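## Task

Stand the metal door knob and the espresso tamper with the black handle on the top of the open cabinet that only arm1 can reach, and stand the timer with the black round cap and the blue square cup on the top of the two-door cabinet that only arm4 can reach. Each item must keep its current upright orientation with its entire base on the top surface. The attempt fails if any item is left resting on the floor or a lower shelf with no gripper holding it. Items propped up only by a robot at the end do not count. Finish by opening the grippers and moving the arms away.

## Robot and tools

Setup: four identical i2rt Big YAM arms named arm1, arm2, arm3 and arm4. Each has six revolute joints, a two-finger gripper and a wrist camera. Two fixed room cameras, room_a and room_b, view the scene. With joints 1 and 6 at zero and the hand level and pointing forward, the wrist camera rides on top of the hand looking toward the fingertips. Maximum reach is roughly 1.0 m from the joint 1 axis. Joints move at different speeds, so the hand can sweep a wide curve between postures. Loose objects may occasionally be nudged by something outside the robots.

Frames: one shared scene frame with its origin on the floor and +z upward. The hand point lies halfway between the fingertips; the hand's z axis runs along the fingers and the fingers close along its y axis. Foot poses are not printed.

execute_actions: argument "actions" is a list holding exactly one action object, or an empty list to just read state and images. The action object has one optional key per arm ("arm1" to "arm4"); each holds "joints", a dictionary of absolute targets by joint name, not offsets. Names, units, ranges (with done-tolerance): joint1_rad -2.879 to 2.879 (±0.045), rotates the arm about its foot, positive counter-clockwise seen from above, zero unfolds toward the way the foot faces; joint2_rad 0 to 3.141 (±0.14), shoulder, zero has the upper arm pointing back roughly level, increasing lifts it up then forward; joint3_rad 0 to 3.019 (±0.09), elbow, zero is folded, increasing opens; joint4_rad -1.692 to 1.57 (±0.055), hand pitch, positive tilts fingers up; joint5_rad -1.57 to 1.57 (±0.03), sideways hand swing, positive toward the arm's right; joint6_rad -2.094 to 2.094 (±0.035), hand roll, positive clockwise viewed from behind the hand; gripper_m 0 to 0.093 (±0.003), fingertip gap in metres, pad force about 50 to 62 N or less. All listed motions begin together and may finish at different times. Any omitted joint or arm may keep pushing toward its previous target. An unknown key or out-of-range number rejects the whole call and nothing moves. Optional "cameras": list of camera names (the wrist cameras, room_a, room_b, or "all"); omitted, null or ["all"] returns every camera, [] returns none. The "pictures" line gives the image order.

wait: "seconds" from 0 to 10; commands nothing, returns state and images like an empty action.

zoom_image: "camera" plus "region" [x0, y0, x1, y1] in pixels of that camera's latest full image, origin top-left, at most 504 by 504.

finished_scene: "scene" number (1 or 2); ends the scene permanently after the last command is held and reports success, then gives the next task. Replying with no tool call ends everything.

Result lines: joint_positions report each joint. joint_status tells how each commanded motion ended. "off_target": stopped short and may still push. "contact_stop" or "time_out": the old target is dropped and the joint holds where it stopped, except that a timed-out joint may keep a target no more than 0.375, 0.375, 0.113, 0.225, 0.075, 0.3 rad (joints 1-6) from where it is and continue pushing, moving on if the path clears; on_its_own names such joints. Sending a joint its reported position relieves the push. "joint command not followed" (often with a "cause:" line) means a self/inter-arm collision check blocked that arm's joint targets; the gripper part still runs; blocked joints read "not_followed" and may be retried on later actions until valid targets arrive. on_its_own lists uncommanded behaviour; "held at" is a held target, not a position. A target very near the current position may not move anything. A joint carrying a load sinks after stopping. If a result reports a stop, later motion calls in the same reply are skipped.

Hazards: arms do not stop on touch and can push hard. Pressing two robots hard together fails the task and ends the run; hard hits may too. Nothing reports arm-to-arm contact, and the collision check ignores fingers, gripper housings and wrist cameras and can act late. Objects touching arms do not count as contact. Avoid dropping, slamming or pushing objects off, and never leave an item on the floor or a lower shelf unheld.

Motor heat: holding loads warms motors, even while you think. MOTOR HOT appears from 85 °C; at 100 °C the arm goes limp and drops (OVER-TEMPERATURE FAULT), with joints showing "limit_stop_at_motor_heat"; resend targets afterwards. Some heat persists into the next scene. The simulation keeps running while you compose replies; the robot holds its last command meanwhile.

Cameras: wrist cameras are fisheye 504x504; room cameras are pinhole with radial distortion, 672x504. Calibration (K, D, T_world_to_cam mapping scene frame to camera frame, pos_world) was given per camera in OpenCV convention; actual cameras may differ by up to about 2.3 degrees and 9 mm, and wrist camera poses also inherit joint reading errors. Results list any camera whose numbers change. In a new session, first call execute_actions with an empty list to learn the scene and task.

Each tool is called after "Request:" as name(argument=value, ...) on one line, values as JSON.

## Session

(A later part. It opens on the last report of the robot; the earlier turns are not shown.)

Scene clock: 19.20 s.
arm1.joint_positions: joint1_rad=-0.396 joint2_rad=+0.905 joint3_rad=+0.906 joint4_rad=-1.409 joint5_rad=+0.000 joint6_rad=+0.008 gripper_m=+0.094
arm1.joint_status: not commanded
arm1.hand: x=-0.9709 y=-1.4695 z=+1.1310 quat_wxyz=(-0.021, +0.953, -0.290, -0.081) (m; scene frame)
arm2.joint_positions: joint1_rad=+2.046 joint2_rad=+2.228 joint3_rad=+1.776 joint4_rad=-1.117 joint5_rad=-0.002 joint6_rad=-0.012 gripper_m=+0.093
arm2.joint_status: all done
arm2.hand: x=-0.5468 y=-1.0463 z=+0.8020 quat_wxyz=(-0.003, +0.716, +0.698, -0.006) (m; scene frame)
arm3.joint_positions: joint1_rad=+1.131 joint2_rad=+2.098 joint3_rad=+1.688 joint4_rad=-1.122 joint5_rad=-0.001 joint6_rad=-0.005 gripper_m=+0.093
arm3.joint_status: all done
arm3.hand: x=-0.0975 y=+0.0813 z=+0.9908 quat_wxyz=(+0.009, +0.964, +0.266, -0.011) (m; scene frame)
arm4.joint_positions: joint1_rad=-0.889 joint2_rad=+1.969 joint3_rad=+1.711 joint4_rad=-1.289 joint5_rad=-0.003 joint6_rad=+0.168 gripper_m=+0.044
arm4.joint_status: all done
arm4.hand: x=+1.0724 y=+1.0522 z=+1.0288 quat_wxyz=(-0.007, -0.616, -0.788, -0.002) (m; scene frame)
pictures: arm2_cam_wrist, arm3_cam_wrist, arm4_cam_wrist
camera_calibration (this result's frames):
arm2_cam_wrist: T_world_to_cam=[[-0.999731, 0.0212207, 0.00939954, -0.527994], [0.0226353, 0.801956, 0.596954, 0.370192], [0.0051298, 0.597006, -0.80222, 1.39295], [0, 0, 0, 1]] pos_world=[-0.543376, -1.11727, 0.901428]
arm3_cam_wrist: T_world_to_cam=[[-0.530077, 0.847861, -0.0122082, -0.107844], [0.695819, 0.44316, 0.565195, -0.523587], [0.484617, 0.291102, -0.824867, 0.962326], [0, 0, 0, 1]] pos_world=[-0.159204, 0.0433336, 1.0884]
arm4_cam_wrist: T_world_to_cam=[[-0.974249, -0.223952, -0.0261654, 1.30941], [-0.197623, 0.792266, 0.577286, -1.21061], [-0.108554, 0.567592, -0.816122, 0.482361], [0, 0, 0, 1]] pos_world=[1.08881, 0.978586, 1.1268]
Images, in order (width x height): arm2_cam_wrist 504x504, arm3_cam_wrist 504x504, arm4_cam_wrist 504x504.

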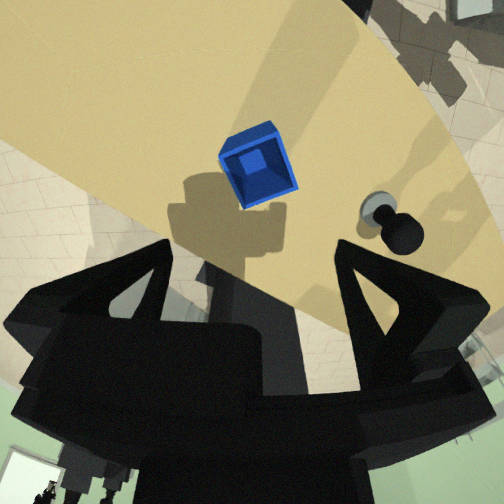

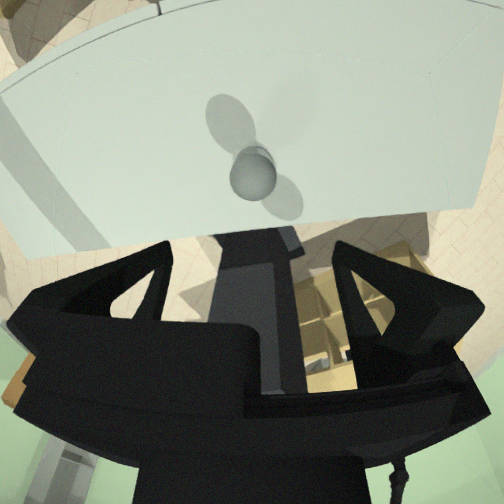

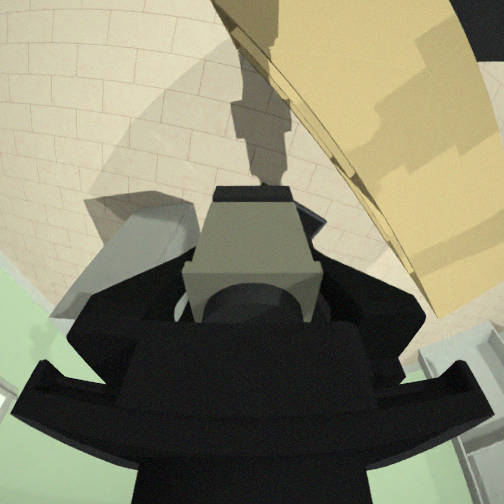

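Request:
execute_actions(actions=[{"arm2":{"joints":{"joint1_rad":2.032,"joint2_rad":2.45,"joint3_rad":1.82,"joint4_rad":-0.885,"joint6_rad":-0.38}},"arm3":{"joints":{"joint1_rad":1.5,"joint2_rad":0.9,"joint3_rad":0.9,"joint4_rad":-1.4}},"arm4":{"joints":{"joint1_rad":1.0,"joint6_rad":0}}}], cameras=["arm2_cam_wrist","arm4_cam_wrist","room_b"])

Scene clock: 21.43 s.
arm1.joint_positions: joint1_rad=-0.396 joint2_rad=+0.905 joint3_rad=+0.906 joint4_rad=-1.409 joint5_rad=+0.000 joint6_rad=+0.008 gripper_m=+0.094
arm1.joint_status: not commanded
arm1.hand: x=-0.9709 y=-1.4695 z=+1.1310 quat_wxyz=(-0.021, +0.953, -0.290, -0.081) (m; scene frame)
arm2.joint_positions: joint1_rad=+2.043 joint2_rad=+2.472 joint3_rad=+1.796 joint4_rad=-0.894 joint5_rad=-0.002 joint6_rad=-0.363 gripper_m=+0.093
arm2.joint_status: all done
arm2.hand: x=-0.5515 y=-1.0552 z=+0.6537 quat_wxyz=(-0.004, +0.584, +0.811, -0.006) (m; scene frame)
arm3.joint_positions: joint1_rad=+1.500 joint2_rad=+0.897 joint3_rad=+0.895 joint4_rad=-1.397 joint5_rad=-0.001 joint6_rad=-0.005 gripper_m=+0.093
arm3.joint_status: all done
arm3.hand: x=+0.2797 y=+0.1968 z=+1.1965 quat_wxyz=(+0.043, +0.896, +0.437, -0.071) (m; scene frame)
arm4.joint_positions: joint1_rad=+1.010 joint2_rad=+1.969 joint3_rad=+1.711 joint4_rad=-1.289 joint5_rad=+0.000 joint6_rad=+0.009 gripper_m=+0.044
arm4.joint_status: all done
arm4.hand: x=+1.2763 y=+2.0165 z=+1.0425 quat_wxyz=(-0.014, +0.358, -0.934, -0.011) (m; scene frame)
pictures: arm2_cam_wrist, arm4_cam_wrist, room_b
camera_calibration (this result's frames):
arm2_cam_wrist: T_world_to_cam=[[-0.947179, -0.320537, 0.0103866, -0.863449], [-0.250342, 0.759221, 0.600761, 0.267802], [-0.200452, 0.566428, -0.799362, 1.13181], [0, 0, 0, 1]] pos_world=[-0.523925, -1.12118, 0.752812]
arm4_cam_wrist: T_world_to_cam=[[0.654383, -0.755748, -0.0250477, 0.716927], [-0.618544, -0.554047, 0.557167, 1.33084], [-0.434956, -0.349108, -0.830023, 2.24803], [0, 0, 0, 1]] pos_world=[1.33183, 2.06397, 1.14237]
Images, in order (width x height): arm2_cam_wrist 504x504, arm4_cam_wrist 504x504, room_b 672x504.

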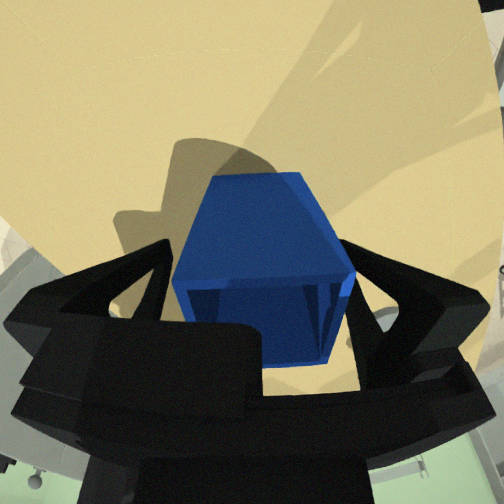

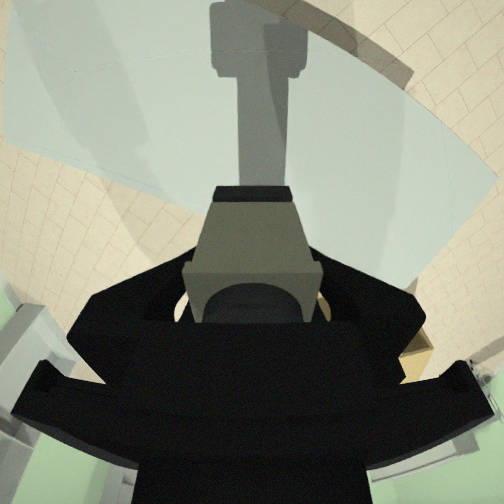

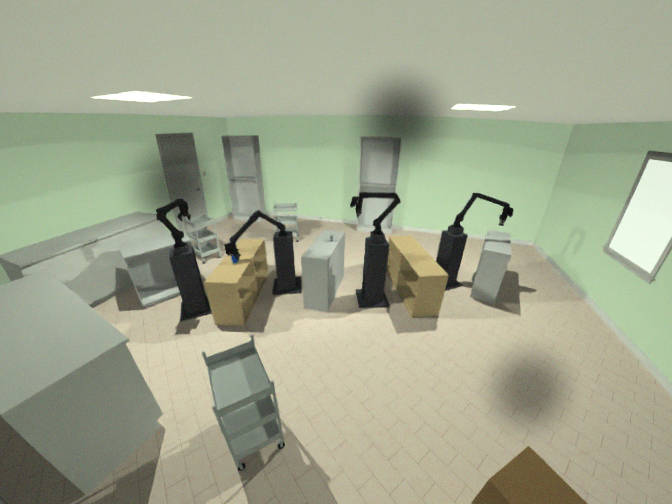

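Request:
execute_actions(actions=[{"arm1":{"joints":{"joint1_rad":-1.0}},"arm2":{"joints":{"gripper_m":0,"joint6_rad":-0.43}},"arm4":{"joints":{"joint2_rad":2.25,"joint4_rad":-1.0}}}], cameras=["arm4_cam_wrist"])

Request:
execute_actions(actions=[{"arm1":{"joints":{"joint1_rad":-1.436}},"arm2":{"joints":{"joint2_rad":2.15,"joint4_rad":-1.2}},"arm4":{"joints":{"joint2_rad":2.315,"joint4_rad":-0.94}}}], cameras=["arm4_cam_wrist","arm2_cam_wrist"])

Scene clock: 23.17 s.
arm1.joint_positions: joint1_rad=-0.996 joint2_rad=+0.905 joint3_rad=+0.906 joint4_rad=-1.409 joint5_rad=+0.000 joint6_rad=+0.007 gripper_m=+0.094
arm1.joint_status: all done
arm1.hand: x=-0.8509 y=-1.3709 z=+1.1300 quat_wxyz=(-0.042, +0.826, -0.558, -0.070) (m; scene frame)
arm2.joint_positions: joint1_rad=+2.043 joint2_rad=+2.472 joint3_rad=+1.796 joint4_rad=-0.894 joint5_rad=-0.001 joint6_rad=-0.413 gripper_m=+0.053
arm2.joint_status: gripper_m off_target (ended at +0.053, target +0.000); the others done
arm2.hand: x=-0.5516 y=-1.0552 z=+0.6537 quat_wxyz=(-0.004, +0.564, +0.826, -0.006) (m; scene frame)
arm3.joint_positions: joint1_rad=+1.500 joint2_rad=+0.897 joint3_rad=+0.895 joint4_rad=-1.397 joint5_rad=-0.001 joint6_rad=-0.005 gripper_m=+0.093
arm3.joint_status: not commanded
arm3.hand: x=+0.2797 y=+0.1968 z=+1.1965 quat_wxyz=(+0.043, +0.896, +0.437, -0.071) (m; scene frame)
arm4.joint_positions: joint1_rad=+1.010 joint2_rad=+2.271 joint3_rad=+1.691 joint4_rad=-1.013 joint5_rad=+0.000 joint6_rad=+0.009 gripper_m=+0.044
arm4.joint_status: all done
arm4.hand: x=+1.2953 y=+2.0363 z=+0.8542 quat_wxyz=(+0.007, +0.358, -0.934, -0.002) (m; scene frame)
pictures: arm4_cam_wrist
camera_calibration (this result's frames):
arm4_cam_wrist: T_world_to_cam=[[0.653895, -0.756212, -0.0237626, 0.715276], [-0.598856, -0.536513, 0.594579, 1.36531], [-0.462377, -0.374562, -0.803686, 2.17178], [0, 0, 0, 1]] pos_world=[1.35409, 2.08687, 0.950643]
Images, in order (width x height): arm4_cam_wrist 504x504.

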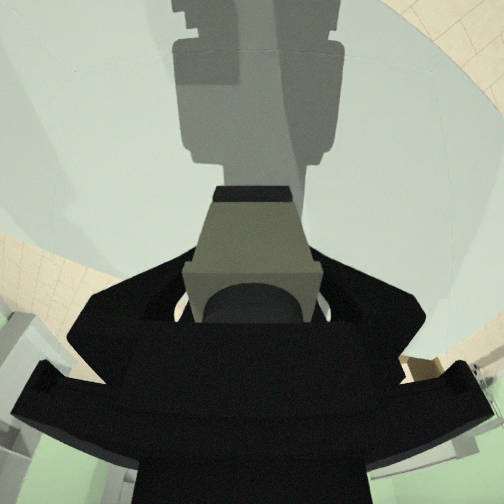

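Scene clock: 24.57 s.
arm1.joint_positions: joint1_rad=-1.432 joint2_rad=+0.905 joint3_rad=+0.906 joint4_rad=-1.409 joint5_rad=+0.000 joint6_rad=+0.007 gripper_m=+0.094
arm1.joint_status: all done
arm1.hand: x=-0.7386 y=-1.3517 z=+1.1292 quat_wxyz=(-0.055, +0.685, -0.724, -0.058) (m; scene frame)
arm2.joint_positions: joint1_rad=+2.043 joint2_rad=+2.153 joint3_rad=+1.801 joint4_rad=-1.193 joint5_rad=-0.001 joint6_rad=-0.414 gripper_m=+0.053
arm2.joint_status: all done
arm2.hand: x=-0.5483 y=-1.0468 z=+0.8583 quat_wxyz=(+0.002, +0.564, +0.826, -0.016) (m; scene frame)
arm3.joint_positions: joint1_rad=+1.500 joint2_rad=+0.897 joint3_rad=+0.895 joint4_rad=-1.397 joint5_rad=-0.001 joint6_rad=-0.005 gripper_m=+0.093
arm3.joint_status: not commanded
arm3.hand: x=+0.2797 y=+0.1968 z=+1.1965 quat_wxyz=(+0.043, +0.896, +0.437, -0.071) (m; scene frame)
arm4.joint_positions: joint1_rad=+1.010 joint2_rad=+2.336 joint3_rad=+1.691 joint4_rad=-0.953 joint5_rad=+0.000 joint6_rad=+0.009 gripper_m=+0.044
arm4.joint_status: all done
arm4.hand: x=+1.2952 y=+2.0368 z=+0.8138 quat_wxyz=(+0.010, +0.358, -0.934, -0.001) (m; scene frame)
pictures: arm2_cam_wrist, arm4_cam_wrist
camera_calibration (this result's frames):
arm2_cam_wrist: T_world_to_cam=[[-0.929692, -0.36775, 0.0207893, -0.908583], [-0.287518, 0.759824, 0.583095, 0.134799], [-0.23023, 0.536122, -0.812138, 1.25416], [0, 0, 0, 1]] pos_world=[-0.517201, -1.10894, 0.958837]
arm4_cam_wrist: T_world_to_cam=[[0.653845, -0.75626, -0.0236216, 0.714763], [-0.596649, -0.534544, 0.598559, 1.37944], [-0.465293, -0.377271, -0.80073, 2.14635], [0, 0, 0, 1]] pos_world=[1.35438, 2.08768, 0.909857]
Images, in order (width x height): arm2_cam_wrist 504x504, arm4_cam_wrist 504x504.

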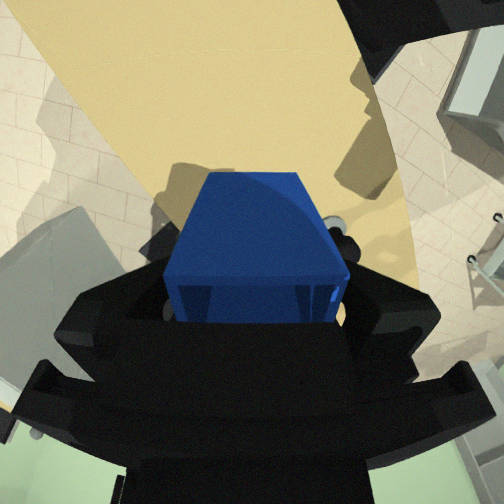

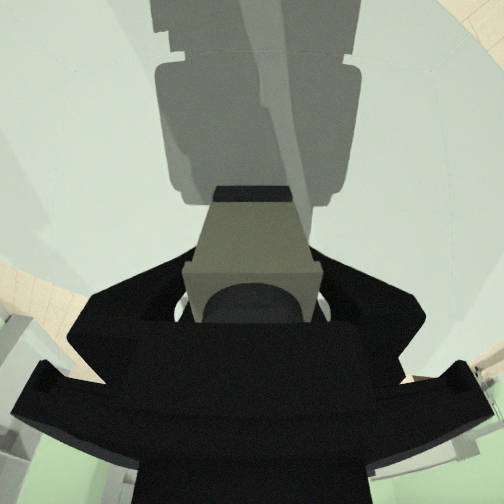

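Request:
execute_actions(actions=[{"arm2":{"joints":{"joint1_rad":0.9,"joint2_rad":1.78,"joint3_rad":1.62,"joint4_rad":-1.38,"joint6_rad":-0.29}},"arm4":{"joints":{"joint2_rad":2.36,"joint4_rad":-0.89}}}], cameras=[])

Request:
execute_actions(actions=[{"arm1":{"joints":{"joint2_rad":2.33,"joint3_rad":1.76,"joint4_rad":-0.945}},"arm2":{"joints":{"joint1_rad":-2.09}}}], cameras=["arm1_cam_wrist","arm2_cam_wrist","arm4_cam_wrist"])

Scene clock: 26.37 s.
arm1.joint_positions: joint1_rad=-1.432 joint2_rad=+0.905 joint3_rad=+0.906 joint4_rad=-1.409 joint5_rad=+0.000 joint6_rad=+0.007 gripper_m=+0.094
arm1.joint_status: not commanded
arm1.hand: x=-0.7386 y=-1.3517 z=+1.1292 quat_wxyz=(-0.055, +0.685, -0.724, -0.058) (m; scene frame)
arm2.joint_positions: joint1_rad=+0.894 joint2_rad=+1.778 joint3_rad=+1.617 joint4_rad=-1.373 joint5_rad=+0.002 joint6_rad=-0.305 gripper_m=+0.053
arm2.joint_status: all done
arm2.hand: x=-1.0323 y=-0.5999 z=+1.0120 quat_wxyz=(-0.001, +0.941, +0.336, -0.026) (m; scene frame)
arm3.joint_positions: joint1_rad=+1.500 joint2_rad=+0.897 joint3_rad=+0.895 joint4_rad=-1.397 joint5_rad=-0.001 joint6_rad=-0.005 gripper_m=+0.093
arm3.joint_status: not commanded
arm3.hand: x=+0.2797 y=+0.1968 z=+1.1965 quat_wxyz=(+0.043, +0.896, +0.437, -0.071) (m; scene frame)
arm4.joint_positions: joint1_rad=+1.010 joint2_rad=+2.341 joint3_rad=+1.692 joint4_rad=-0.919 joint5_rad=+0.000 joint6_rad=+0.009 gripper_m=+0.044
arm4.joint_status: all done
arm4.hand: x=+1.3008 y=+2.0419 z=+0.8115 quat_wxyz=(-0.004, +0.358, -0.934, -0.007) (m; scene frame)
pictures: none
No camera images: the call's "cameras" was empty. Leave "cameras" out to get every camera's image.

Scene clock: 28.93 s.
arm1.joint_positions: joint1_rad=-1.432 joint2_rad=+2.320 joint3_rad=+1.721 joint4_rad=-0.951 joint5_rad=+0.000 joint6_rad=+0.007 gripper_m=+0.094
arm1.joint_status: all done
arm1.hand: x=-0.7227 y=-0.9656 z=+0.8007 quat_wxyz=(-0.005, +0.688, -0.726, -0.009) (m; scene frame)
arm2.joint_positions: joint1_rad=-2.099 joint2_rad=+1.788 joint3_rad=+1.617 joint4_rad=-1.373 joint5_rad=+0.001 joint6_rad=-0.304 gripper_m=+0.053
arm2.joint_status: all done
arm2.hand: x=-0.0422 y=-0.1164 z=+0.9903 quat_wxyz=(-0.006, +0.405, -0.914, -0.002) (m; scene frame)
arm3.joint_positions: joint1_rad=+1.500 joint2_rad=+0.897 joint3_rad=+0.895 joint4_rad=-1.397 joint5_rad=-0.001 joint6_rad=-0.005 gripper_m=+0.093
arm3.joint_status: not commanded
arm3.hand: x=+0.2797 y=+0.1968 z=+1.1965 quat_wxyz=(+0.043, +0.896, +0.437, -0.071) (m; scene frame)
arm4.joint_positions: joint1_rad=+1.010 joint2_rad=+2.341 joint3_rad=+1.692 joint4_rad=-0.919 joint5_rad=+0.000 joint6_rad=+0.009 gripper_m=+0.044
arm4.joint_status: not commanded
arm4.hand: x=+1.3008 y=+2.0419 z=+0.8115 quat_wxyz=(-0.004, +0.358, -0.934, -0.007) (m; scene frame)
pictures: arm1_cam_wrist, arm2_cam_wrist, arm4_cam_wrist
camera_calibration (this result's frames):
arm1_cam_wrist: T_world_to_cam=[[0.998746, -0.0499871, 0.00291266, 0.670399], [-0.0429181, -0.824642, 0.564024, -1.26788], [-0.025792, -0.563441, -0.825753, 0.224635], [0, 0, 0, 1]] pos_world=[-0.718179, -0.885464, 0.898653]
arm2_cam_wrist: T_world_to_cam=[[0.743214, -0.669049, -0.00252999, -0.0400602], [-0.538785, -0.600743, 0.590608, -0.680033], [-0.396666, -0.437585, -0.806955, 0.853538], [0, 0, 0, 1]] pos_world=[0.00195095, -0.061832, 1.0903]
arm4_cam_wrist: T_world_to_cam=[[0.654158, -0.755962, -0.0244732, 0.714621], [-0.60984, -0.546301, 0.574152, 1.44791], [-0.447407, -0.360661, -0.818383, 2.10613], [0, 0, 0, 1]] pos_world=[1.35782, 2.09082, 0.90979]
Images, in order (width x height): arm1_cam_wrist 504x504, arm2_cam_wrist 504x504, arm4_cam_wrist 504x504.

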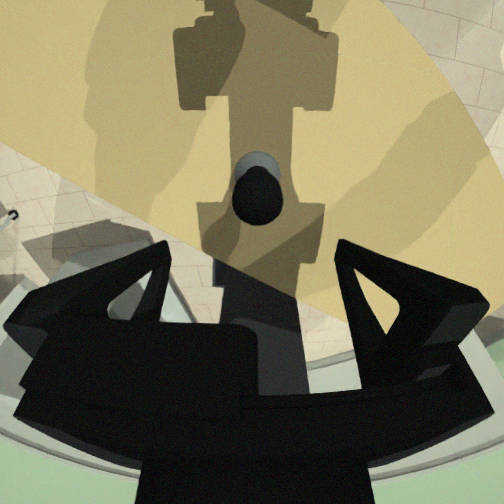

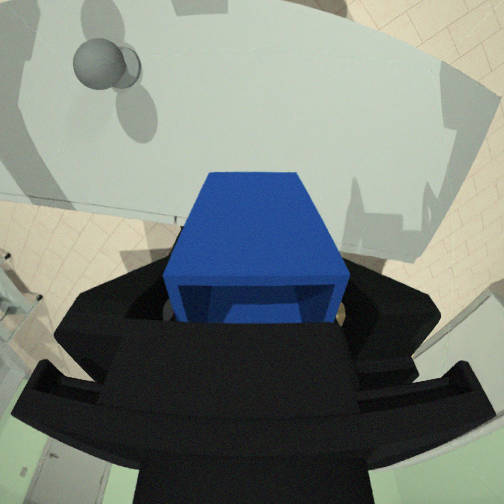

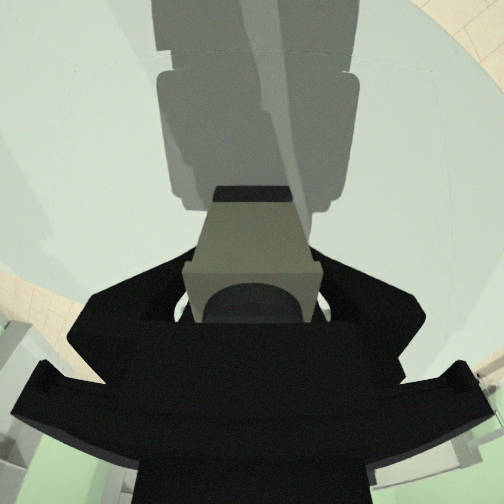

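Request:
execute_actions(actions=[{"arm1":{"joints":{"joint1_rad":-1.445,"joint2_rad":2.535,"joint3_rad":1.80,"joint4_rad":-0.79}},"arm2":{"joints":{"joint2_rad":2.065,"joint4_rad":-1.07}},"arm4":{"joints":{"joint2_rad":2.335,"gripper_m":0.093}}}], cameras=["arm1_cam_wrist"])

Scene clock: 30.50 s.
arm1.joint_positions: joint1_rad=-1.436 joint2_rad=+2.531 joint3_rad=+1.783 joint4_rad=-0.807 joint5_rad=+0.000 joint6_rad=+0.007 gripper_m=+0.094
arm1.joint_status: all done
arm1.hand: x=-0.7206 y=-0.9613 z=+0.6866 quat_wxyz=(-0.003, +0.686, -0.727, -0.007) (m; scene frame)
arm2.joint_positions: joint1_rad=-2.098 joint2_rad=+2.089 joint3_rad=+1.607 joint4_rad=-1.080 joint5_rad=+0.002 joint6_rad=-0.304 gripper_m=+0.053
arm2.joint_status: all done
arm2.hand: x=+0.0038 y=-0.0883 z=+0.8173 quat_wxyz=(+0.003, +0.405, -0.914, -0.001) (m; scene frame)
arm3.joint_positions: joint1_rad=+1.500 joint2_rad=+0.897 joint3_rad=+0.895 joint4_rad=-1.397 joint5_rad=-0.001 joint6_rad=-0.005 gripper_m=+0.093
arm3.joint_status: not commanded
arm3.hand: x=+0.2797 y=+0.1968 z=+1.1965 quat_wxyz=(+0.043, +0.896, +0.437, -0.071) (m; scene frame)
arm4.joint_positions: joint1_rad=+1.010 joint2_rad=+2.341 joint3_rad=+1.692 joint4_rad=-0.904 joint5_rad=+0.000 joint6_rad=+0.009 gripper_m=+0.093
arm4.joint_status: all done
arm4.hand: x=+1.3034 y=+2.0443 z=+0.8113 quat_wxyz=(-0.011, +0.358, -0.934, -0.010) (m; scene frame)
pictures: arm1_cam_wrist
camera_calibration (this result's frames):
arm1_cam_wrist: T_world_to_cam=[[0.99853, -0.054122, 0.00294179, 0.66462], [-0.0461863, -0.821204, 0.568763, -1.20219], [-0.0283668, -0.568063, -0.822496, 0.124357], [0, 0, 0, 1]] pos_world=[-0.71564, -0.880629, 0.784089]
Images, in order (width x height): arm1_cam_wrist 504x504.

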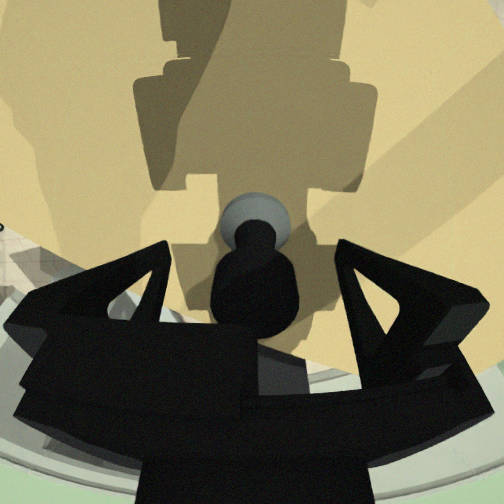

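Request:
execute_actions(actions=[{"arm1":{"joints":{"joint2_rad":2.563,"gripper_m":0.065}},"arm2":{"joints":{"joint2_rad":2.125,"joint4_rad":-1.045}},"arm4":{"joints":{"joint2_rad":2.1,"joint4_rad":-1.15}}}], cameras=[])

Request:
execute_actions(actions=[{"arm1":{"joints":{"gripper_m":0}},"arm2":{"joints":{"joint2_rad":2.14}},"arm4":{"joints":{"joint2_rad":1.95,"joint4_rad":-1.3}}}], cameras=["arm1_cam_wrist","arm2_cam_wrist","arm4_cam_wrist"])

Scene clock: 32.03 s.
arm1.joint_positions: joint1_rad=-1.436 joint2_rad=+2.531 joint3_rad=+1.783 joint4_rad=-0.807 joint5_rad=+0.000 joint6_rad=+0.007 gripper_m=+0.065
arm1.joint_status: all done
arm1.hand: x=-0.7206 y=-0.9616 z=+0.6861 quat_wxyz=(-0.002, +0.686, -0.727, -0.007) (m; scene frame)
arm2.joint_positions: joint1_rad=-2.098 joint2_rad=+2.111 joint3_rad=+1.607 joint4_rad=-1.052 joint5_rad=+0.003 joint6_rad=-0.304 gripper_m=+0.053
arm2.joint_status: all done
arm2.hand: x=+0.0069 y=-0.0866 z=+0.8043 quat_wxyz=(+0.000, +0.405, -0.914, -0.001) (m; scene frame)
arm3.joint_positions: joint1_rad=+1.500 joint2_rad=+0.897 joint3_rad=+0.895 joint4_rad=-1.397 joint5_rad=-0.001 joint6_rad=-0.005 gripper_m=+0.093
arm3.joint_status: not commanded
arm3.hand: x=+0.2797 y=+0.1968 z=+1.1965 quat_wxyz=(+0.043, +0.896, +0.437, -0.071) (m; scene frame)
arm4.joint_positions: joint1_rad=+1.010 joint2_rad=+2.108 joint3_rad=+1.710 joint4_rad=-1.139 joint5_rad=+0.000 joint6_rad=+0.009 gripper_m=+0.093
arm4.joint_status: all done
arm4.hand: x=+1.2970 y=+2.0365 z=+0.9602 quat_wxyz=(-0.019, +0.358, -0.934, -0.013) (m; scene frame)
pictures: none
No camera images: the call's "cameras" was empty. Leave "cameras" out to get every camera's image.

Scene clock: 33.30 s.
arm1.joint_positions: joint1_rad=-1.437 joint2_rad=+2.532 joint3_rad=+1.783 joint4_rad=-0.805 joint5_rad=+0.000 joint6_rad=+0.007 gripper_m=+0.043
arm1.joint_status: gripper_m off_target (ended at +0.043, target +0.000)
arm1.hand: x=-0.7201 y=-0.9613 z=+0.6858 quat_wxyz=(-0.003, +0.686, -0.727, -0.007) (m; scene frame)
arm2.joint_positions: joint1_rad=-2.098 joint2_rad=+2.111 joint3_rad=+1.607 joint4_rad=-1.052 joint5_rad=+0.003 joint6_rad=-0.304 gripper_m=+0.053
arm2.joint_status: all done
arm2.hand: x=+0.0069 y=-0.0866 z=+0.8043 quat_wxyz=(+0.000, +0.405, -0.914, -0.001) (m; scene frame)
arm3.joint_positions: joint1_rad=+1.500 joint2_rad=+0.897 joint3_rad=+0.895 joint4_rad=-1.397 joint5_rad=-0.001 joint6_rad=-0.005 gripper_m=+0.093
arm3.joint_status: not commanded
arm3.hand: x=+0.2797 y=+0.1968 z=+1.1965 quat_wxyz=(+0.043, +0.896, +0.437, -0.071) (m; scene frame)
arm4.joint_positions: joint1_rad=+1.010 joint2_rad=+1.951 joint3_rad=+1.708 joint4_rad=-1.289 joint5_rad=+0.000 joint6_rad=+0.009 gripper_m=+0.093
arm4.joint_status: all done
arm4.hand: x=+1.2760 y=+2.0161 z=+1.0521 quat_wxyz=(-0.021, +0.358, -0.934, -0.014) (m; scene frame)
pictures: arm1_cam_wrist, arm2_cam_wrist, arm4_cam_wrist
camera_calibration (this result's frames):
arm1_cam_wrist: T_world_to_cam=[[0.998509, -0.0545103, 0.00294685, 0.663736], [-0.0465302, -0.821617, 0.568137, -1.20193], [-0.0285482, -0.567427, -0.822928, 0.124582], [0, 0, 0, 1]] pos_world=[-0.715116, -0.880658, 0.78343]
arm2_cam_wrist: T_world_to_cam=[[0.743457, -0.668764, -0.00501657, -0.0549998], [-0.532323, -0.596285, 0.600896, -0.533774], [-0.404849, -0.44407, -0.799311, 0.729303], [0, 0, 0, 1]] pos_world=[0.0520077, -0.0312013, 0.903407]
arm4_cam_wrist: T_world_to_cam=[[0.654564, -0.755576, -0.0254901, 0.716949], [-0.625135, -0.559907, 0.543793, 1.35937], [-0.425149, -0.340013, -0.838832, 2.23415], [0, 0, 0, 1]] pos_world=[1.33035, 2.06247, 1.15314]
Images, in order (width x height): arm1_cam_wrist 504x504, arm2_cam_wrist 504x504, arm4_cam_wrist 504x504.

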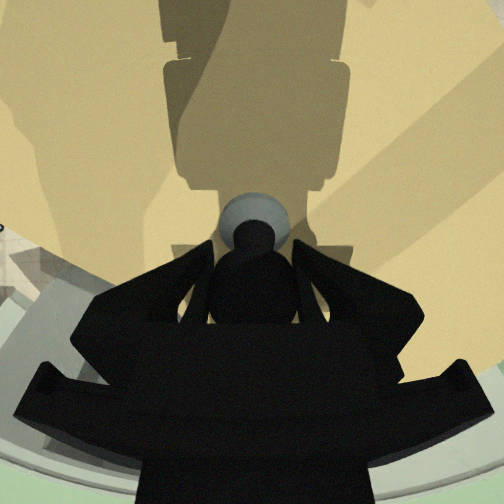

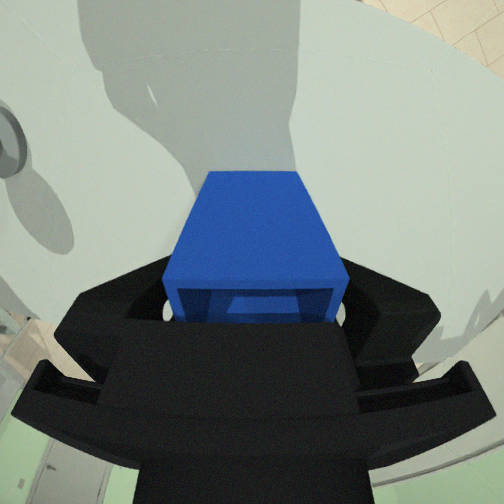

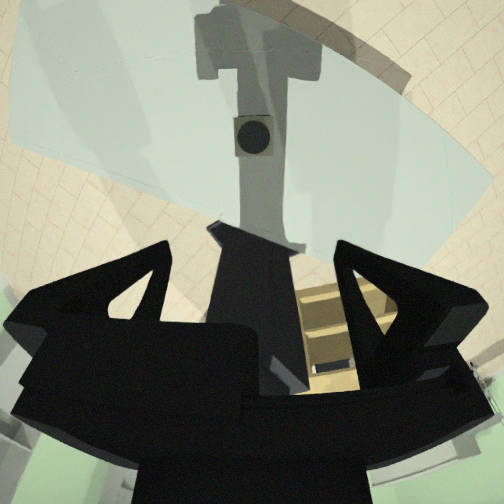

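Request:
execute_actions(actions=[{"arm1":{"joints":{"joint2_rad":2.4,"joint4_rad":-0.95}},"arm2":{"joints":{"joint2_rad":2.105,"gripper_m":0.093}},"arm4":{"joints":{"joint1_rad":0.3,"joint2_rad":1.6}}}], cameras=[])

Request:
execute_actions(actions=[{"arm1":{"joints":{"joint1_rad":-0.7,"joint2_rad":2.0,"joint4_rad":-1.35}},"arm2":{"joints":{"joint2_rad":1.9,"joint3_rad":1.72,"joint4_rad":-1.35}},"arm4":{"joints":{"joint1_rad":-0.6,"joint2_rad":1.0,"joint3_rad":1.0}}}], cameras=[])

Request:
execute_actions(actions=[{"arm1":{"joints":{"joint1_rad":0.8}},"arm2":{"joints":{"joint1_rad":-1.787,"joint2_rad":2.065,"joint3_rad":1.91,"joint4_rad":-1.37,"joint6_rad":0}},"arm4":{"joints":{"joint1_rad":-1.3}}}], cameras=["arm1_cam_wrist","arm2_cam_wrist"])

Scene clock: 34.97 s.
arm1.joint_positions: joint1_rad=-1.437 joint2_rad=+2.396 joint3_rad=+1.783 joint4_rad=-0.932 joint5_rad=+0.000 joint6_rad=+0.007 gripper_m=+0.043
arm1.joint_status: all done
arm1.hand: x=-0.7190 y=-0.9515 z=+0.7717 quat_wxyz=(-0.006, +0.686, -0.727, -0.010) (m; scene frame)
arm2.joint_positions: joint1_rad=-2.098 joint2_rad=+2.111 joint3_rad=+1.607 joint4_rad=-1.052 joint5_rad=+0.003 joint6_rad=-0.304 gripper_m=+0.093
arm2.joint_status: all done
arm2.hand: x=+0.0069 y=-0.0866 z=+0.8043 quat_wxyz=(+0.000, +0.405, -0.914, -0.001) (m; scene frame)
arm3.joint_positions: joint1_rad=+1.500 joint2_rad=+0.897 joint3_rad=+0.895 joint4_rad=-1.397 joint5_rad=-0.001 joint6_rad=-0.005 gripper_m=+0.093
arm3.joint_status: not commanded
arm3.hand: x=+0.2797 y=+0.1968 z=+1.1965 quat_wxyz=(+0.043, +0.896, +0.437, -0.071) (m; scene frame)
arm4.joint_positions: joint1_rad=+0.300 joint2_rad=+1.610 joint3_rad=+1.708 joint4_rad=-1.289 joint5_rad=+0.001 joint6_rad=+0.009 gripper_m=+0.093
arm4.joint_status: all done
arm4.hand: x=+1.4042 y=+1.6217 z=+1.2422 quat_wxyz=(-0.189, +0.010, -0.982, -0.010) (m; scene frame)
pictures: none
No camera images: the call's "cameras" was empty. Leave "cameras" out to get every camera's image.

Scene clock: 36.90 s.
arm1.joint_positions: joint1_rad=-0.706 joint2_rad=+2.021 joint3_rad=+1.790 joint4_rad=-1.332 joint5_rad=+0.001 joint6_rad=+0.006 gripper_m=+0.043
arm1.joint_status: all done
arm1.hand: x=-1.1422 y=-1.1308 z=+1.0118 quat_wxyz=(+0.000, +0.901, -0.434, -0.006) (m; scene frame)
arm2.joint_positions: joint1_rad=-2.098 joint2_rad=+1.892 joint3_rad=+1.695 joint4_rad=-1.342 joint5_rad=+0.003 joint6_rad=-0.304 gripper_m=+0.093
arm2.joint_status: all done
arm2.hand: x=-0.0121 y=-0.0984 z=+0.9627 quat_wxyz=(-0.009, +0.405, -0.914, -0.002) (m; scene frame)
arm3.joint_positions: joint1_rad=+1.500 joint2_rad=+0.897 joint3_rad=+0.895 joint4_rad=-1.397 joint5_rad=-0.001 joint6_rad=-0.005 gripper_m=+0.093
arm3.joint_status: not commanded
arm3.hand: x=+0.2797 y=+0.1968 z=+1.1965 quat_wxyz=(+0.043, +0.896, +0.437, -0.071) (m; scene frame)
arm4.joint_positions: joint1_rad=-0.592 joint2_rad=+1.003 joint3_rad=+0.982 joint4_rad=-1.292 joint5_rad=+0.001 joint6_rad=+0.009 gripper_m=+0.093
arm4.joint_status: all done
arm4.hand: x=+1.0367 y=+1.3626 z=+1.1633 quat_wxyz=(-0.114, -0.419, -0.900, +0.047) (m; scene frame)
pictures: none
No camera images: the call's "cameras" was empty. Leave "cameras" out to get every camera's image.

Scene clock: 38.90 s.
arm1.joint_positions: joint1_rad=+0.806 joint2_rad=+2.021 joint3_rad=+1.790 joint4_rad=-1.332 joint5_rad=-0.002 joint6_rad=+0.006 gripper_m=+0.043
arm1.joint_status: all done
arm1.hand: x=-1.2581 y=-1.9759 z=+1.0145 quat_wxyz=(+0.002, +0.953, +0.302, -0.007) (m; scene frame)
arm2.joint_positions: joint1_rad=-1.793 joint2_rad=+2.076 joint3_rad=+1.856 joint4_rad=-1.366 joint5_rad=-0.002 joint6_rad=-0.016 gripper_m=+0.093
arm2.joint_status: all done
arm2.hand: x=-0.0958 y=+0.0745 z=+0.9151 quat_wxyz=(+0.015, +0.413, -0.910, +0.001) (m; scene frame)
arm3.joint_positions: joint1_rad=+1.500 joint2_rad=+0.897 joint3_rad=+0.895 joint4_rad=-1.397 joint5_rad=-0.001 joint6_rad=-0.005 gripper_m=+0.093
arm3.joint_status: not commanded
arm3.hand: x=+0.2797 y=+0.1968 z=+1.1965 quat_wxyz=(+0.043, +0.896, +0.437, -0.071) (m; scene frame)
arm4.joint_positions: joint1_rad=-1.292 joint2_rad=+1.003 joint3_rad=+0.982 joint4_rad=-1.292 joint5_rad=+0.001 joint6_rad=+0.009 gripper_m=+0.093
arm4.joint_status: all done
arm4.hand: x=+0.8313 y=+1.2857 z=+1.1620 quat_wxyz=(-0.086, -0.702, -0.702, +0.085) (m; scene frame)
pictures: arm1_cam_wrist, arm2_cam_wrist
camera_calibration (this result's frames):
arm1_cam_wrist: T_world_to_cam=[[-0.579202, 0.815132, 0.00922506, 0.871746], [0.674036, 0.472518, 0.567805, 1.21667], [0.458477, 0.335092, -0.823111, 2.20017], [0, 0, 0, 1]] pos_world=[-1.32389, -2.02274, 1.11211]
arm2_cam_wrist: T_world_to_cam=[[0.755147, -0.655406, -0.0140289, 0.137988], [-0.50606, -0.59641, 0.623056, -0.576708], [-0.416721, -0.463399, -0.782052, 0.832321], [0, 0, 0, 1]] pos_world=[-0.0492045, 0.132181, 1.01218]
Images, in order (width x height): arm1_cam_wrist 504x504, arm2_cam_wrist 504x504.

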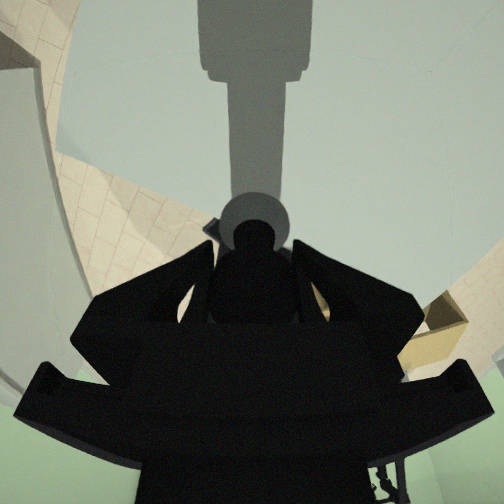

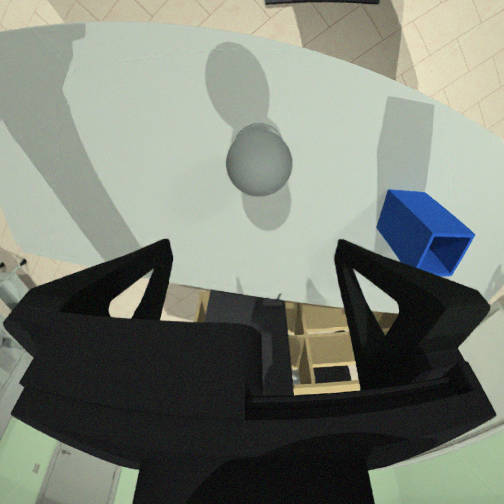

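Request:
execute_actions(actions=[{"arm1":{"joints":{"joint2_rad":2.185,"joint4_rad":-1.145}},"arm2":{"joints":{"joint1_rad":-1.808,"joint2_rad":2.21,"joint3_rad":1.81,"joint4_rad":-1.138}}}], cameras=["arm1_cam_wrist","arm2_cam_wrist"])

Scene clock: 40.40 s.
arm1.joint_positions: joint1_rad=+0.806 joint2_rad=+2.205 joint3_rad=+1.790 joint4_rad=-1.159 joint5_rad=-0.002 joint6_rad=+0.006 gripper_m=+0.043
arm1.joint_status: all done
arm1.hand: x=-1.2818 y=-1.9926 z=+0.9018 quat_wxyz=(+0.001, +0.953, +0.302, -0.002) (m; scene frame)
arm2.joint_positions: joint1_rad=-1.798 joint2_rad=+2.231 joint3_rad=+1.800 joint4_rad=-1.147 joint5_rad=-0.002 joint6_rad=-0.016 gripper_m=+0.093
arm2.joint_status: all done
arm2.hand: x=-0.0821 y=+0.0863 z=+0.7978 quat_wxyz=(+0.011, +0.411, -0.911, -0.001) (m; scene frame)
arm3.joint_positions: joint1_rad=+1.500 joint2_rad=+0.897 joint3_rad=+0.895 joint4_rad=-1.397 joint5_rad=-0.001 joint6_rad=-0.005 gripper_m=+0.093
arm3.joint_status: not commanded
arm3.hand: x=+0.2797 y=+0.1968 z=+1.1965 quat_wxyz=(+0.043, +0.896, +0.437, -0.071) (m; scene frame)
arm4.joint_positions: joint1_rad=-1.292 joint2_rad=+1.003 joint3_rad=+0.982 joint4_rad=-1.292 joint5_rad=+0.001 joint6_rad=+0.009 gripper_m=+0.093
arm4.joint_status: not commanded
arm4.hand: x=+0.8313 y=+1.2857 z=+1.1620 quat_wxyz=(-0.086, -0.702, -0.702, +0.085) (m; scene frame)
pictures: arm1_cam_wrist, arm2_cam_wrist
camera_calibration (this result's frames):
arm1_cam_wrist: T_world_to_cam=[[-0.579263, 0.815088, 0.00924991, 0.87242], [0.669073, 0.46895, 0.576565, 1.28311], [0.465614, 0.340172, -0.816999, 2.13763], [0, 0, 0, 1]] pos_world=[-1.34844, -2.03998, 0.998579]
arm2_cam_wrist: T_world_to_cam=[[0.751921, -0.659109, -0.0138002, 0.133589], [-0.51257, -0.597655, 0.616506, -0.484843], [-0.414593, -0.456491, -0.787229, 0.755492], [0, 0, 0, 1]] pos_world=[-0.0357428, 0.143156, 0.895498]
Images, in order (width x height): arm1_cam_wrist 504x504, arm2_cam_wrist 504x504.

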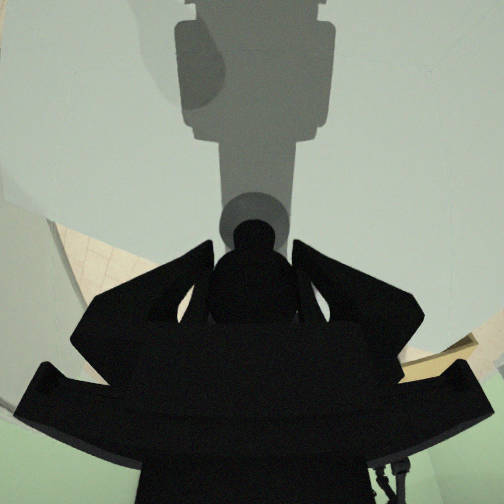

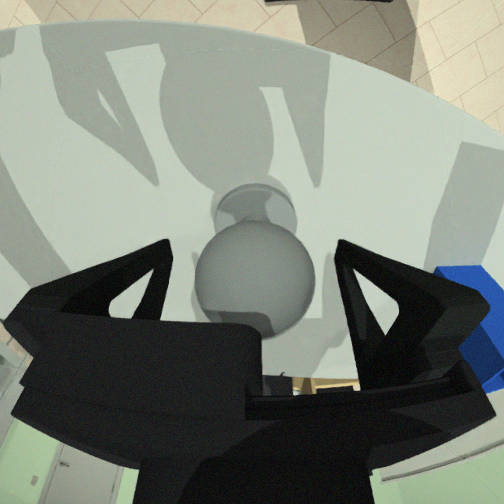

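Request:
execute_actions(actions=[{"arm1":{"joints":{"joint2_rad":2.25,"joint4_rad":-1.09}},"arm2":{"joints":{"gripper_m":0,"joint4_rad":-1.12}}}], cameras=[])

Request:
execute_actions(actions=[{"arm1":{"joints":{"joint2_rad":2.29}},"arm2":{"joints":{"joint2_rad":2.05,"joint4_rad":-1.3}},"arm3":{"joints":{"joint1_rad":1.428}}}], cameras=["arm1_cam_wrist"])

Scene clock: 41.43 s.
arm1.joint_positions: joint1_rad=+0.806 joint2_rad=+2.259 joint3_rad=+1.790 joint4_rad=-1.105 joint5_rad=-0.002 joint6_rad=+0.006 gripper_m=+0.043
arm1.joint_status: all done
arm1.hand: x=-1.2861 y=-1.9955 z=+0.8677 quat_wxyz=(+0.001, +0.953, +0.302, -0.002) (m; scene frame)
arm2.joint_positions: joint1_rad=-1.798 joint2_rad=+2.231 joint3_rad=+1.800 joint4_rad=-1.130 joint5_rad=-0.001 joint6_rad=-0.015 gripper_m=+0.051
arm2.joint_status: gripper_m off_target (ended at +0.051, target +0.000); the others done
arm2.hand: x=-0.0791 y=+0.0894 z=+0.7977 quat_wxyz=(+0.003, +0.411, -0.912, -0.004) (m; scene frame)
arm3.joint_positions: joint1_rad=+1.500 joint2_rad=+0.897 joint3_rad=+0.895 joint4_rad=-1.397 joint5_rad=-0.001 joint6_rad=-0.005 gripper_m=+0.093
arm3.joint_status: not commanded
arm3.hand: x=+0.2797 y=+0.1968 z=+1.1965 quat_wxyz=(+0.043, +0.896, +0.437, -0.071) (m; scene frame)
arm4.joint_positions: joint1_rad=-1.292 joint2_rad=+1.003 joint3_rad=+0.982 joint4_rad=-1.292 joint5_rad=+0.001 joint6_rad=+0.009 gripper_m=+0.093
arm4.joint_status: not commanded
arm4.hand: x=+0.8313 y=+1.2857 z=+1.1620 quat_wxyz=(-0.086, -0.702, -0.702, +0.085) (m; scene frame)
pictures: none
No camera images: the call's "cameras" was empty. Leave "cameras" out to get every camera's image.

Scene clock: 42.60 s.
arm1.joint_positions: joint1_rad=+0.806 joint2_rad=+2.278 joint3_rad=+1.790 joint4_rad=-1.103 joint5_rad=-0.001 joint6_rad=+0.006 gripper_m=+0.043
arm1.joint_status: all done
arm1.hand: x=-1.2842 y=-1.9939 z=+0.8558 quat_wxyz=(-0.002, +0.953, +0.302, +0.006) (m; scene frame)
arm2.joint_positions: joint1_rad=-1.798 joint2_rad=+2.047 joint3_rad=+1.798 joint4_rad=-1.293 joint5_rad=-0.001 joint6_rad=-0.015 gripper_m=+0.051
arm2.joint_status: all done
arm2.hand: x=-0.0938 y=+0.0719 z=+0.9113 quat_wxyz=(-0.006, +0.411, -0.912, -0.007) (m; scene frame)
arm3.joint_positions: joint1_rad=+1.431 joint2_rad=+0.897 joint3_rad=+0.895 joint4_rad=-1.397 joint5_rad=-0.001 joint6_rad=-0.005 gripper_m=+0.093
arm3.joint_status: all done
arm3.hand: x=+0.2659 y=+0.2084 z=+1.1963 quat_wxyz=(+0.040, +0.910, +0.406, -0.072) (m; scene frame)
arm4.joint_positions: joint1_rad=-1.292 joint2_rad=+1.003 joint3_rad=+0.982 joint4_rad=-1.292 joint5_rad=+0.001 joint6_rad=+0.009 gripper_m=+0.093
arm4.joint_status: not commanded
arm4.hand: x=+0.8313 y=+1.2857 z=+1.1620 quat_wxyz=(-0.086, -0.702, -0.702, +0.085) (m; scene frame)
pictures: arm1_cam_wrist
camera_calibration (this result's frames):
arm1_cam_wrist: T_world_to_cam=[[-0.579363, 0.815003, 0.0104308, 0.871247], [0.661689, 0.462827, 0.58988, 1.27875], [0.475926, 0.348656, -0.807423, 2.12357], [0, 0, 0, 1]] pos_world=[-1.35203, -2.04231, 0.951226]
Images, in order (width x height): arm1_cam_wrist 504x504.

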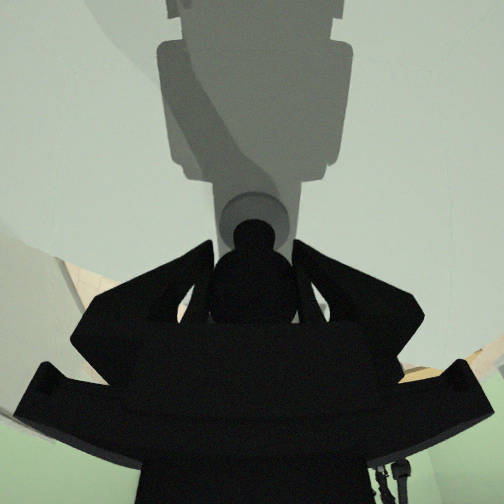

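Request:
execute_actions(actions=[{"arm1":{"joints":{"joint2_rad":2.28,"gripper_m":0.093}},"arm2":{"joints":{"joint1_rad":1.75,"joint2_rad":1.95,"joint3_rad":1.61,"joint4_rad":-1.2}},"arm3":{"joints":{"joint2_rad":2.23,"joint3_rad":1.86,"joint4_rad":-1.15}}}], cameras=["arm3_cam_wrist"])

Scene clock: 45.77 s.
arm1.joint_positions: joint1_rad=+0.806 joint2_rad=+2.278 joint3_rad=+1.790 joint4_rad=-1.103 joint5_rad=-0.001 joint6_rad=+0.006 gripper_m=+0.093
arm1.joint_status: all done
arm1.hand: x=-1.2842 y=-1.9939 z=+0.8558 quat_wxyz=(-0.002, +0.953, +0.302, +0.006) (m; scene frame)
arm2.joint_positions: joint1_rad=+1.759 joint2_rad=+1.981 joint3_rad=+1.613 joint4_rad=-1.195 joint5_rad=-0.002 joint6_rad=-0.014 gripper_m=+0.051
arm2.joint_status: all done
arm2.hand: x=-0.7104 y=-0.9583 z=+0.8956 quat_wxyz=(+0.000, +0.808, +0.589, -0.010) (m; scene frame)
arm3.joint_positions: joint1_rad=+1.431 joint2_rad=+2.247 joint3_rad=+1.818 joint4_rad=-1.149 joint5_rad=-0.001 joint6_rad=-0.005 gripper_m=+0.093
arm3.joint_status: all done
arm3.hand: x=+0.0047 y=-0.0852 z=+0.9460 quat_wxyz=(+0.004, +0.913, +0.408, +0.010) (m; scene frame)
arm4.joint_positions: joint1_rad=-1.292 joint2_rad=+1.003 joint3_rad=+0.982 joint4_rad=-1.292 joint5_rad=+0.001 joint6_rad=+0.009 gripper_m=+0.093
arm4.joint_status: not commanded
arm4.hand: x=+0.8313 y=+1.2857 z=+1.1620 quat_wxyz=(-0.086, -0.702, -0.702, +0.085) (m; scene frame)
pictures: arm3_cam_wrist
camera_calibration (this result's frames):
arm3_cam_wrist: T_world_to_cam=[[-0.757273, 0.652887, -0.0166227, 0.075538], [0.515372, 0.613018, 0.598833, -0.512141], [0.40116, 0.444913, -0.800702, 0.914977], [0, 0, 0, 1]] pos_world=[-0.0459065, -0.142451, 1.04057]
Images, in order (width x height): arm3_cam_wrist 504x504.

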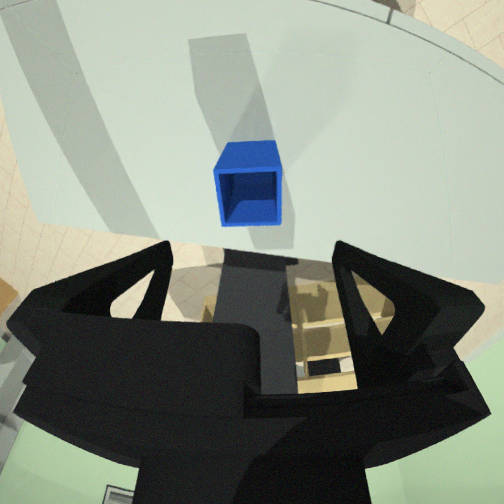

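Request:
execute_actions(actions=[{"arm1":{"joints":{"joint2_rad":1.95,"joint4_rad":-1.4}},"arm2":{"joints":{"joint2_rad":2.345,"joint4_rad":-0.79}},"arm3":{"joints":{"joint2_rad":2.415,"joint3_rad":1.775,"joint4_rad":-0.895,"joint6_rad":-0.04}}}], cameras=["arm3_cam_wrist"])

Request:
execute_actions(actions=[{"arm1":{"joints":{"joint1_rad":0.5,"joint2_rad":1.7,"joint3_rad":1.6}},"arm2":{"joints":{"joint2_rad":2.41,"joint4_rad":-0.76}},"arm3":{"joints":{"gripper_m":0}}}], cameras=["arm3_cam_wrist","arm2_cam_wrist","arm1_cam_wrist"])

Scene clock: 47.47 s.
arm1.joint_positions: joint1_rad=+0.806 joint2_rad=+1.947 joint3_rad=+1.790 joint4_rad=-1.383 joint5_rad=-0.001 joint6_rad=+0.006 gripper_m=+0.093
arm1.joint_status: all done
arm1.hand: x=-1.2478 y=-1.9684 z=+1.0583 quat_wxyz=(+0.005, +0.953, +0.302, -0.018) (m; scene frame)
arm2.joint_positions: joint1_rad=+1.758 joint2_rad=+2.376 joint3_rad=+1.591 joint4_rad=-0.799 joint5_rad=+0.001 joint6_rad=-0.014 gripper_m=+0.050
arm2.joint_status: all done
arm2.hand: x=-0.7197 y=-0.9736 z=+0.6567 quat_wxyz=(-0.007, +0.808, +0.589, -0.002) (m; scene frame)
arm3.joint_positions: joint1_rad=+1.431 joint2_rad=+2.427 joint3_rad=+1.755 joint4_rad=-0.904 joint5_rad=-0.001 joint6_rad=-0.032 gripper_m=+0.093
arm3.joint_status: all done
arm3.hand: x=+0.0118 y=-0.0803 z=+0.8111 quat_wxyz=(+0.005, +0.908, +0.420, +0.009) (m; scene frame)
arm4.joint_positions: joint1_rad=-1.292 joint2_rad=+1.003 joint3_rad=+0.982 joint4_rad=-1.292 joint5_rad=+0.001 joint6_rad=+0.009 gripper_m=+0.093
arm4.joint_status: not commanded
arm4.hand: x=+0.8313 y=+1.2857 z=+1.1620 quat_wxyz=(-0.086, -0.702, -0.702, +0.085) (m; scene frame)
pictures: arm3_cam_wrist
camera_calibration (this result's frames):
arm3_cam_wrist: T_world_to_cam=[[-0.774186, 0.632722, -0.017279, 0.0746118], [0.499667, 0.627684, 0.596948, -0.435173], [0.388548, 0.453515, -0.802094, 0.803889], [0, 0, 0, 1]] pos_world=[-0.0371445, -0.138633, 0.905859]
Images, in order (width x height): arm3_cam_wrist 504x504.

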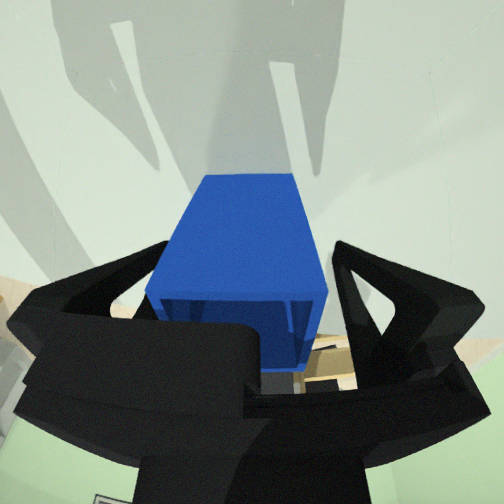

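Scene clock: 48.80 s.
arm1.joint_positions: joint1_rad=+0.503 joint2_rad=+1.682 joint3_rad=+1.614 joint4_rad=-1.384 joint5_rad=+0.002 joint6_rad=+0.006 gripper_m=+0.093
arm1.joint_status: all done
arm1.hand: x=-1.2663 y=-1.7827 z=+1.1351 quat_wxyz=(+0.009, +0.986, +0.155, -0.063) (m; scene frame)
arm2.joint_positions: joint1_rad=+1.758 joint2_rad=+2.400 joint3_rad=+1.591 joint4_rad=-0.768 joint5_rad=+0.001 joint6_rad=-0.014 gripper_m=+0.050
arm2.joint_status: all done
arm2.hand: x=-0.7199 y=-0.9737 z=+0.6423 quat_wxyz=(-0.005, +0.808, +0.589, -0.005) (m; scene frame)
arm3.joint_positions: joint1_rad=+1.431 joint2_rad=+2.427 joint3_rad=+1.755 joint4_rad=-0.904 joint5_rad=-0.001 joint6_rad=-0.032 gripper_m=+0.053
arm3.joint_status: gripper_m off_target (ended at +0.053, target +0.000)
arm3.hand: x=+0.0117 y=-0.0803 z=+0.8111 quat_wxyz=(+0.005, +0.907, +0.420, +0.009) (m; scene frame)
arm4.joint_positions: joint1_rad=-1.292 joint2_rad=+1.003 joint3_rad=+0.982 joint4_rad=-1.292 joint5_rad=+0.001 joint6_rad=+0.009 gripper_m=+0.093
arm4.joint_status: not commanded
arm4.hand: x=+0.8313 y=+1.2857 z=+1.1620 quat_wxyz=(-0.086, -0.702, -0.702, +0.085) (m; scene frame)
pictures: arm1_cam_wrist, arm2_cam_wrist, arm3_cam_wrist
camera_calibration (this result's frames):
arm1_cam_wrist: T_world_to_cam=[[-0.308817, 0.951058, 0.0109654, 1.29112], [0.840015, 0.267317, 0.47214, 1.01536], [0.446101, 0.155016, -0.881455, 1.968], [0, 0, 0, 1]] pos_world=[-1.33212, -1.80443, 1.24115]
arm2_cam_wrist: T_world_to_cam=[[-0.952856, 0.303267, 0.00975302, -0.392976], [0.248346, 0.761021, 0.599309, 0.532383], [0.174328, 0.573477, -0.800458, 1.32014], [0, 0, 0, 1]] pos_world=[-0.736803, -1.04305, 0.74149]
arm3_cam_wrist: T_world_to_cam=[[-0.774677, 0.632132, -0.0168876, 0.0741823], [0.49951, 0.628089, 0.596652, -0.434825], [0.387769, 0.453777, -0.802323, 0.804157], [0, 0, 0, 1]] pos_world=[-0.0371605, -0.138692, 0.905886]
Images, in order (width x height): arm1_cam_wrist 504x504, arm2_cam_wrist 504x504, arm3_cam_wrist 504x504.

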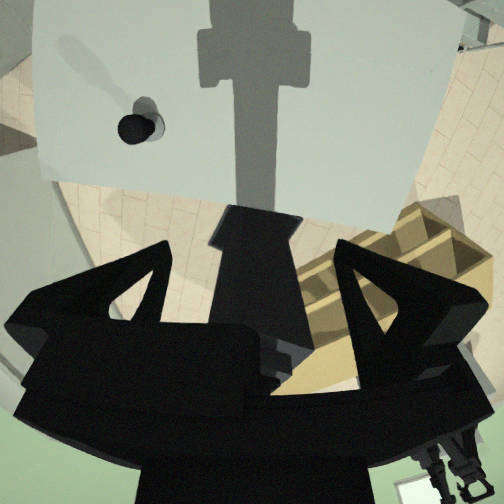

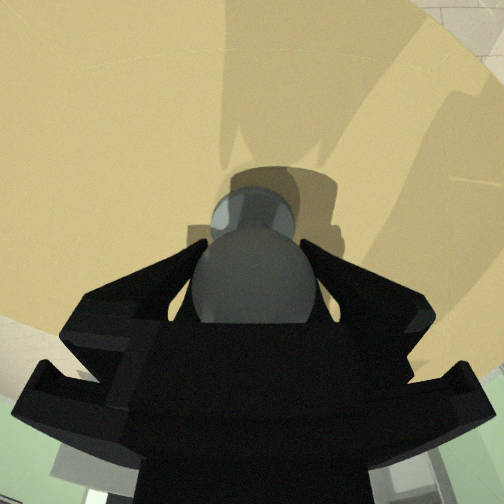

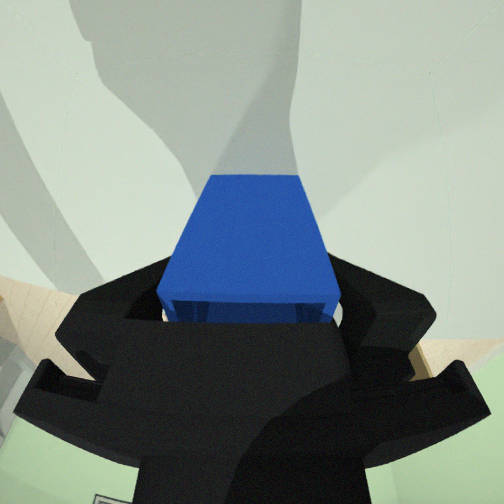

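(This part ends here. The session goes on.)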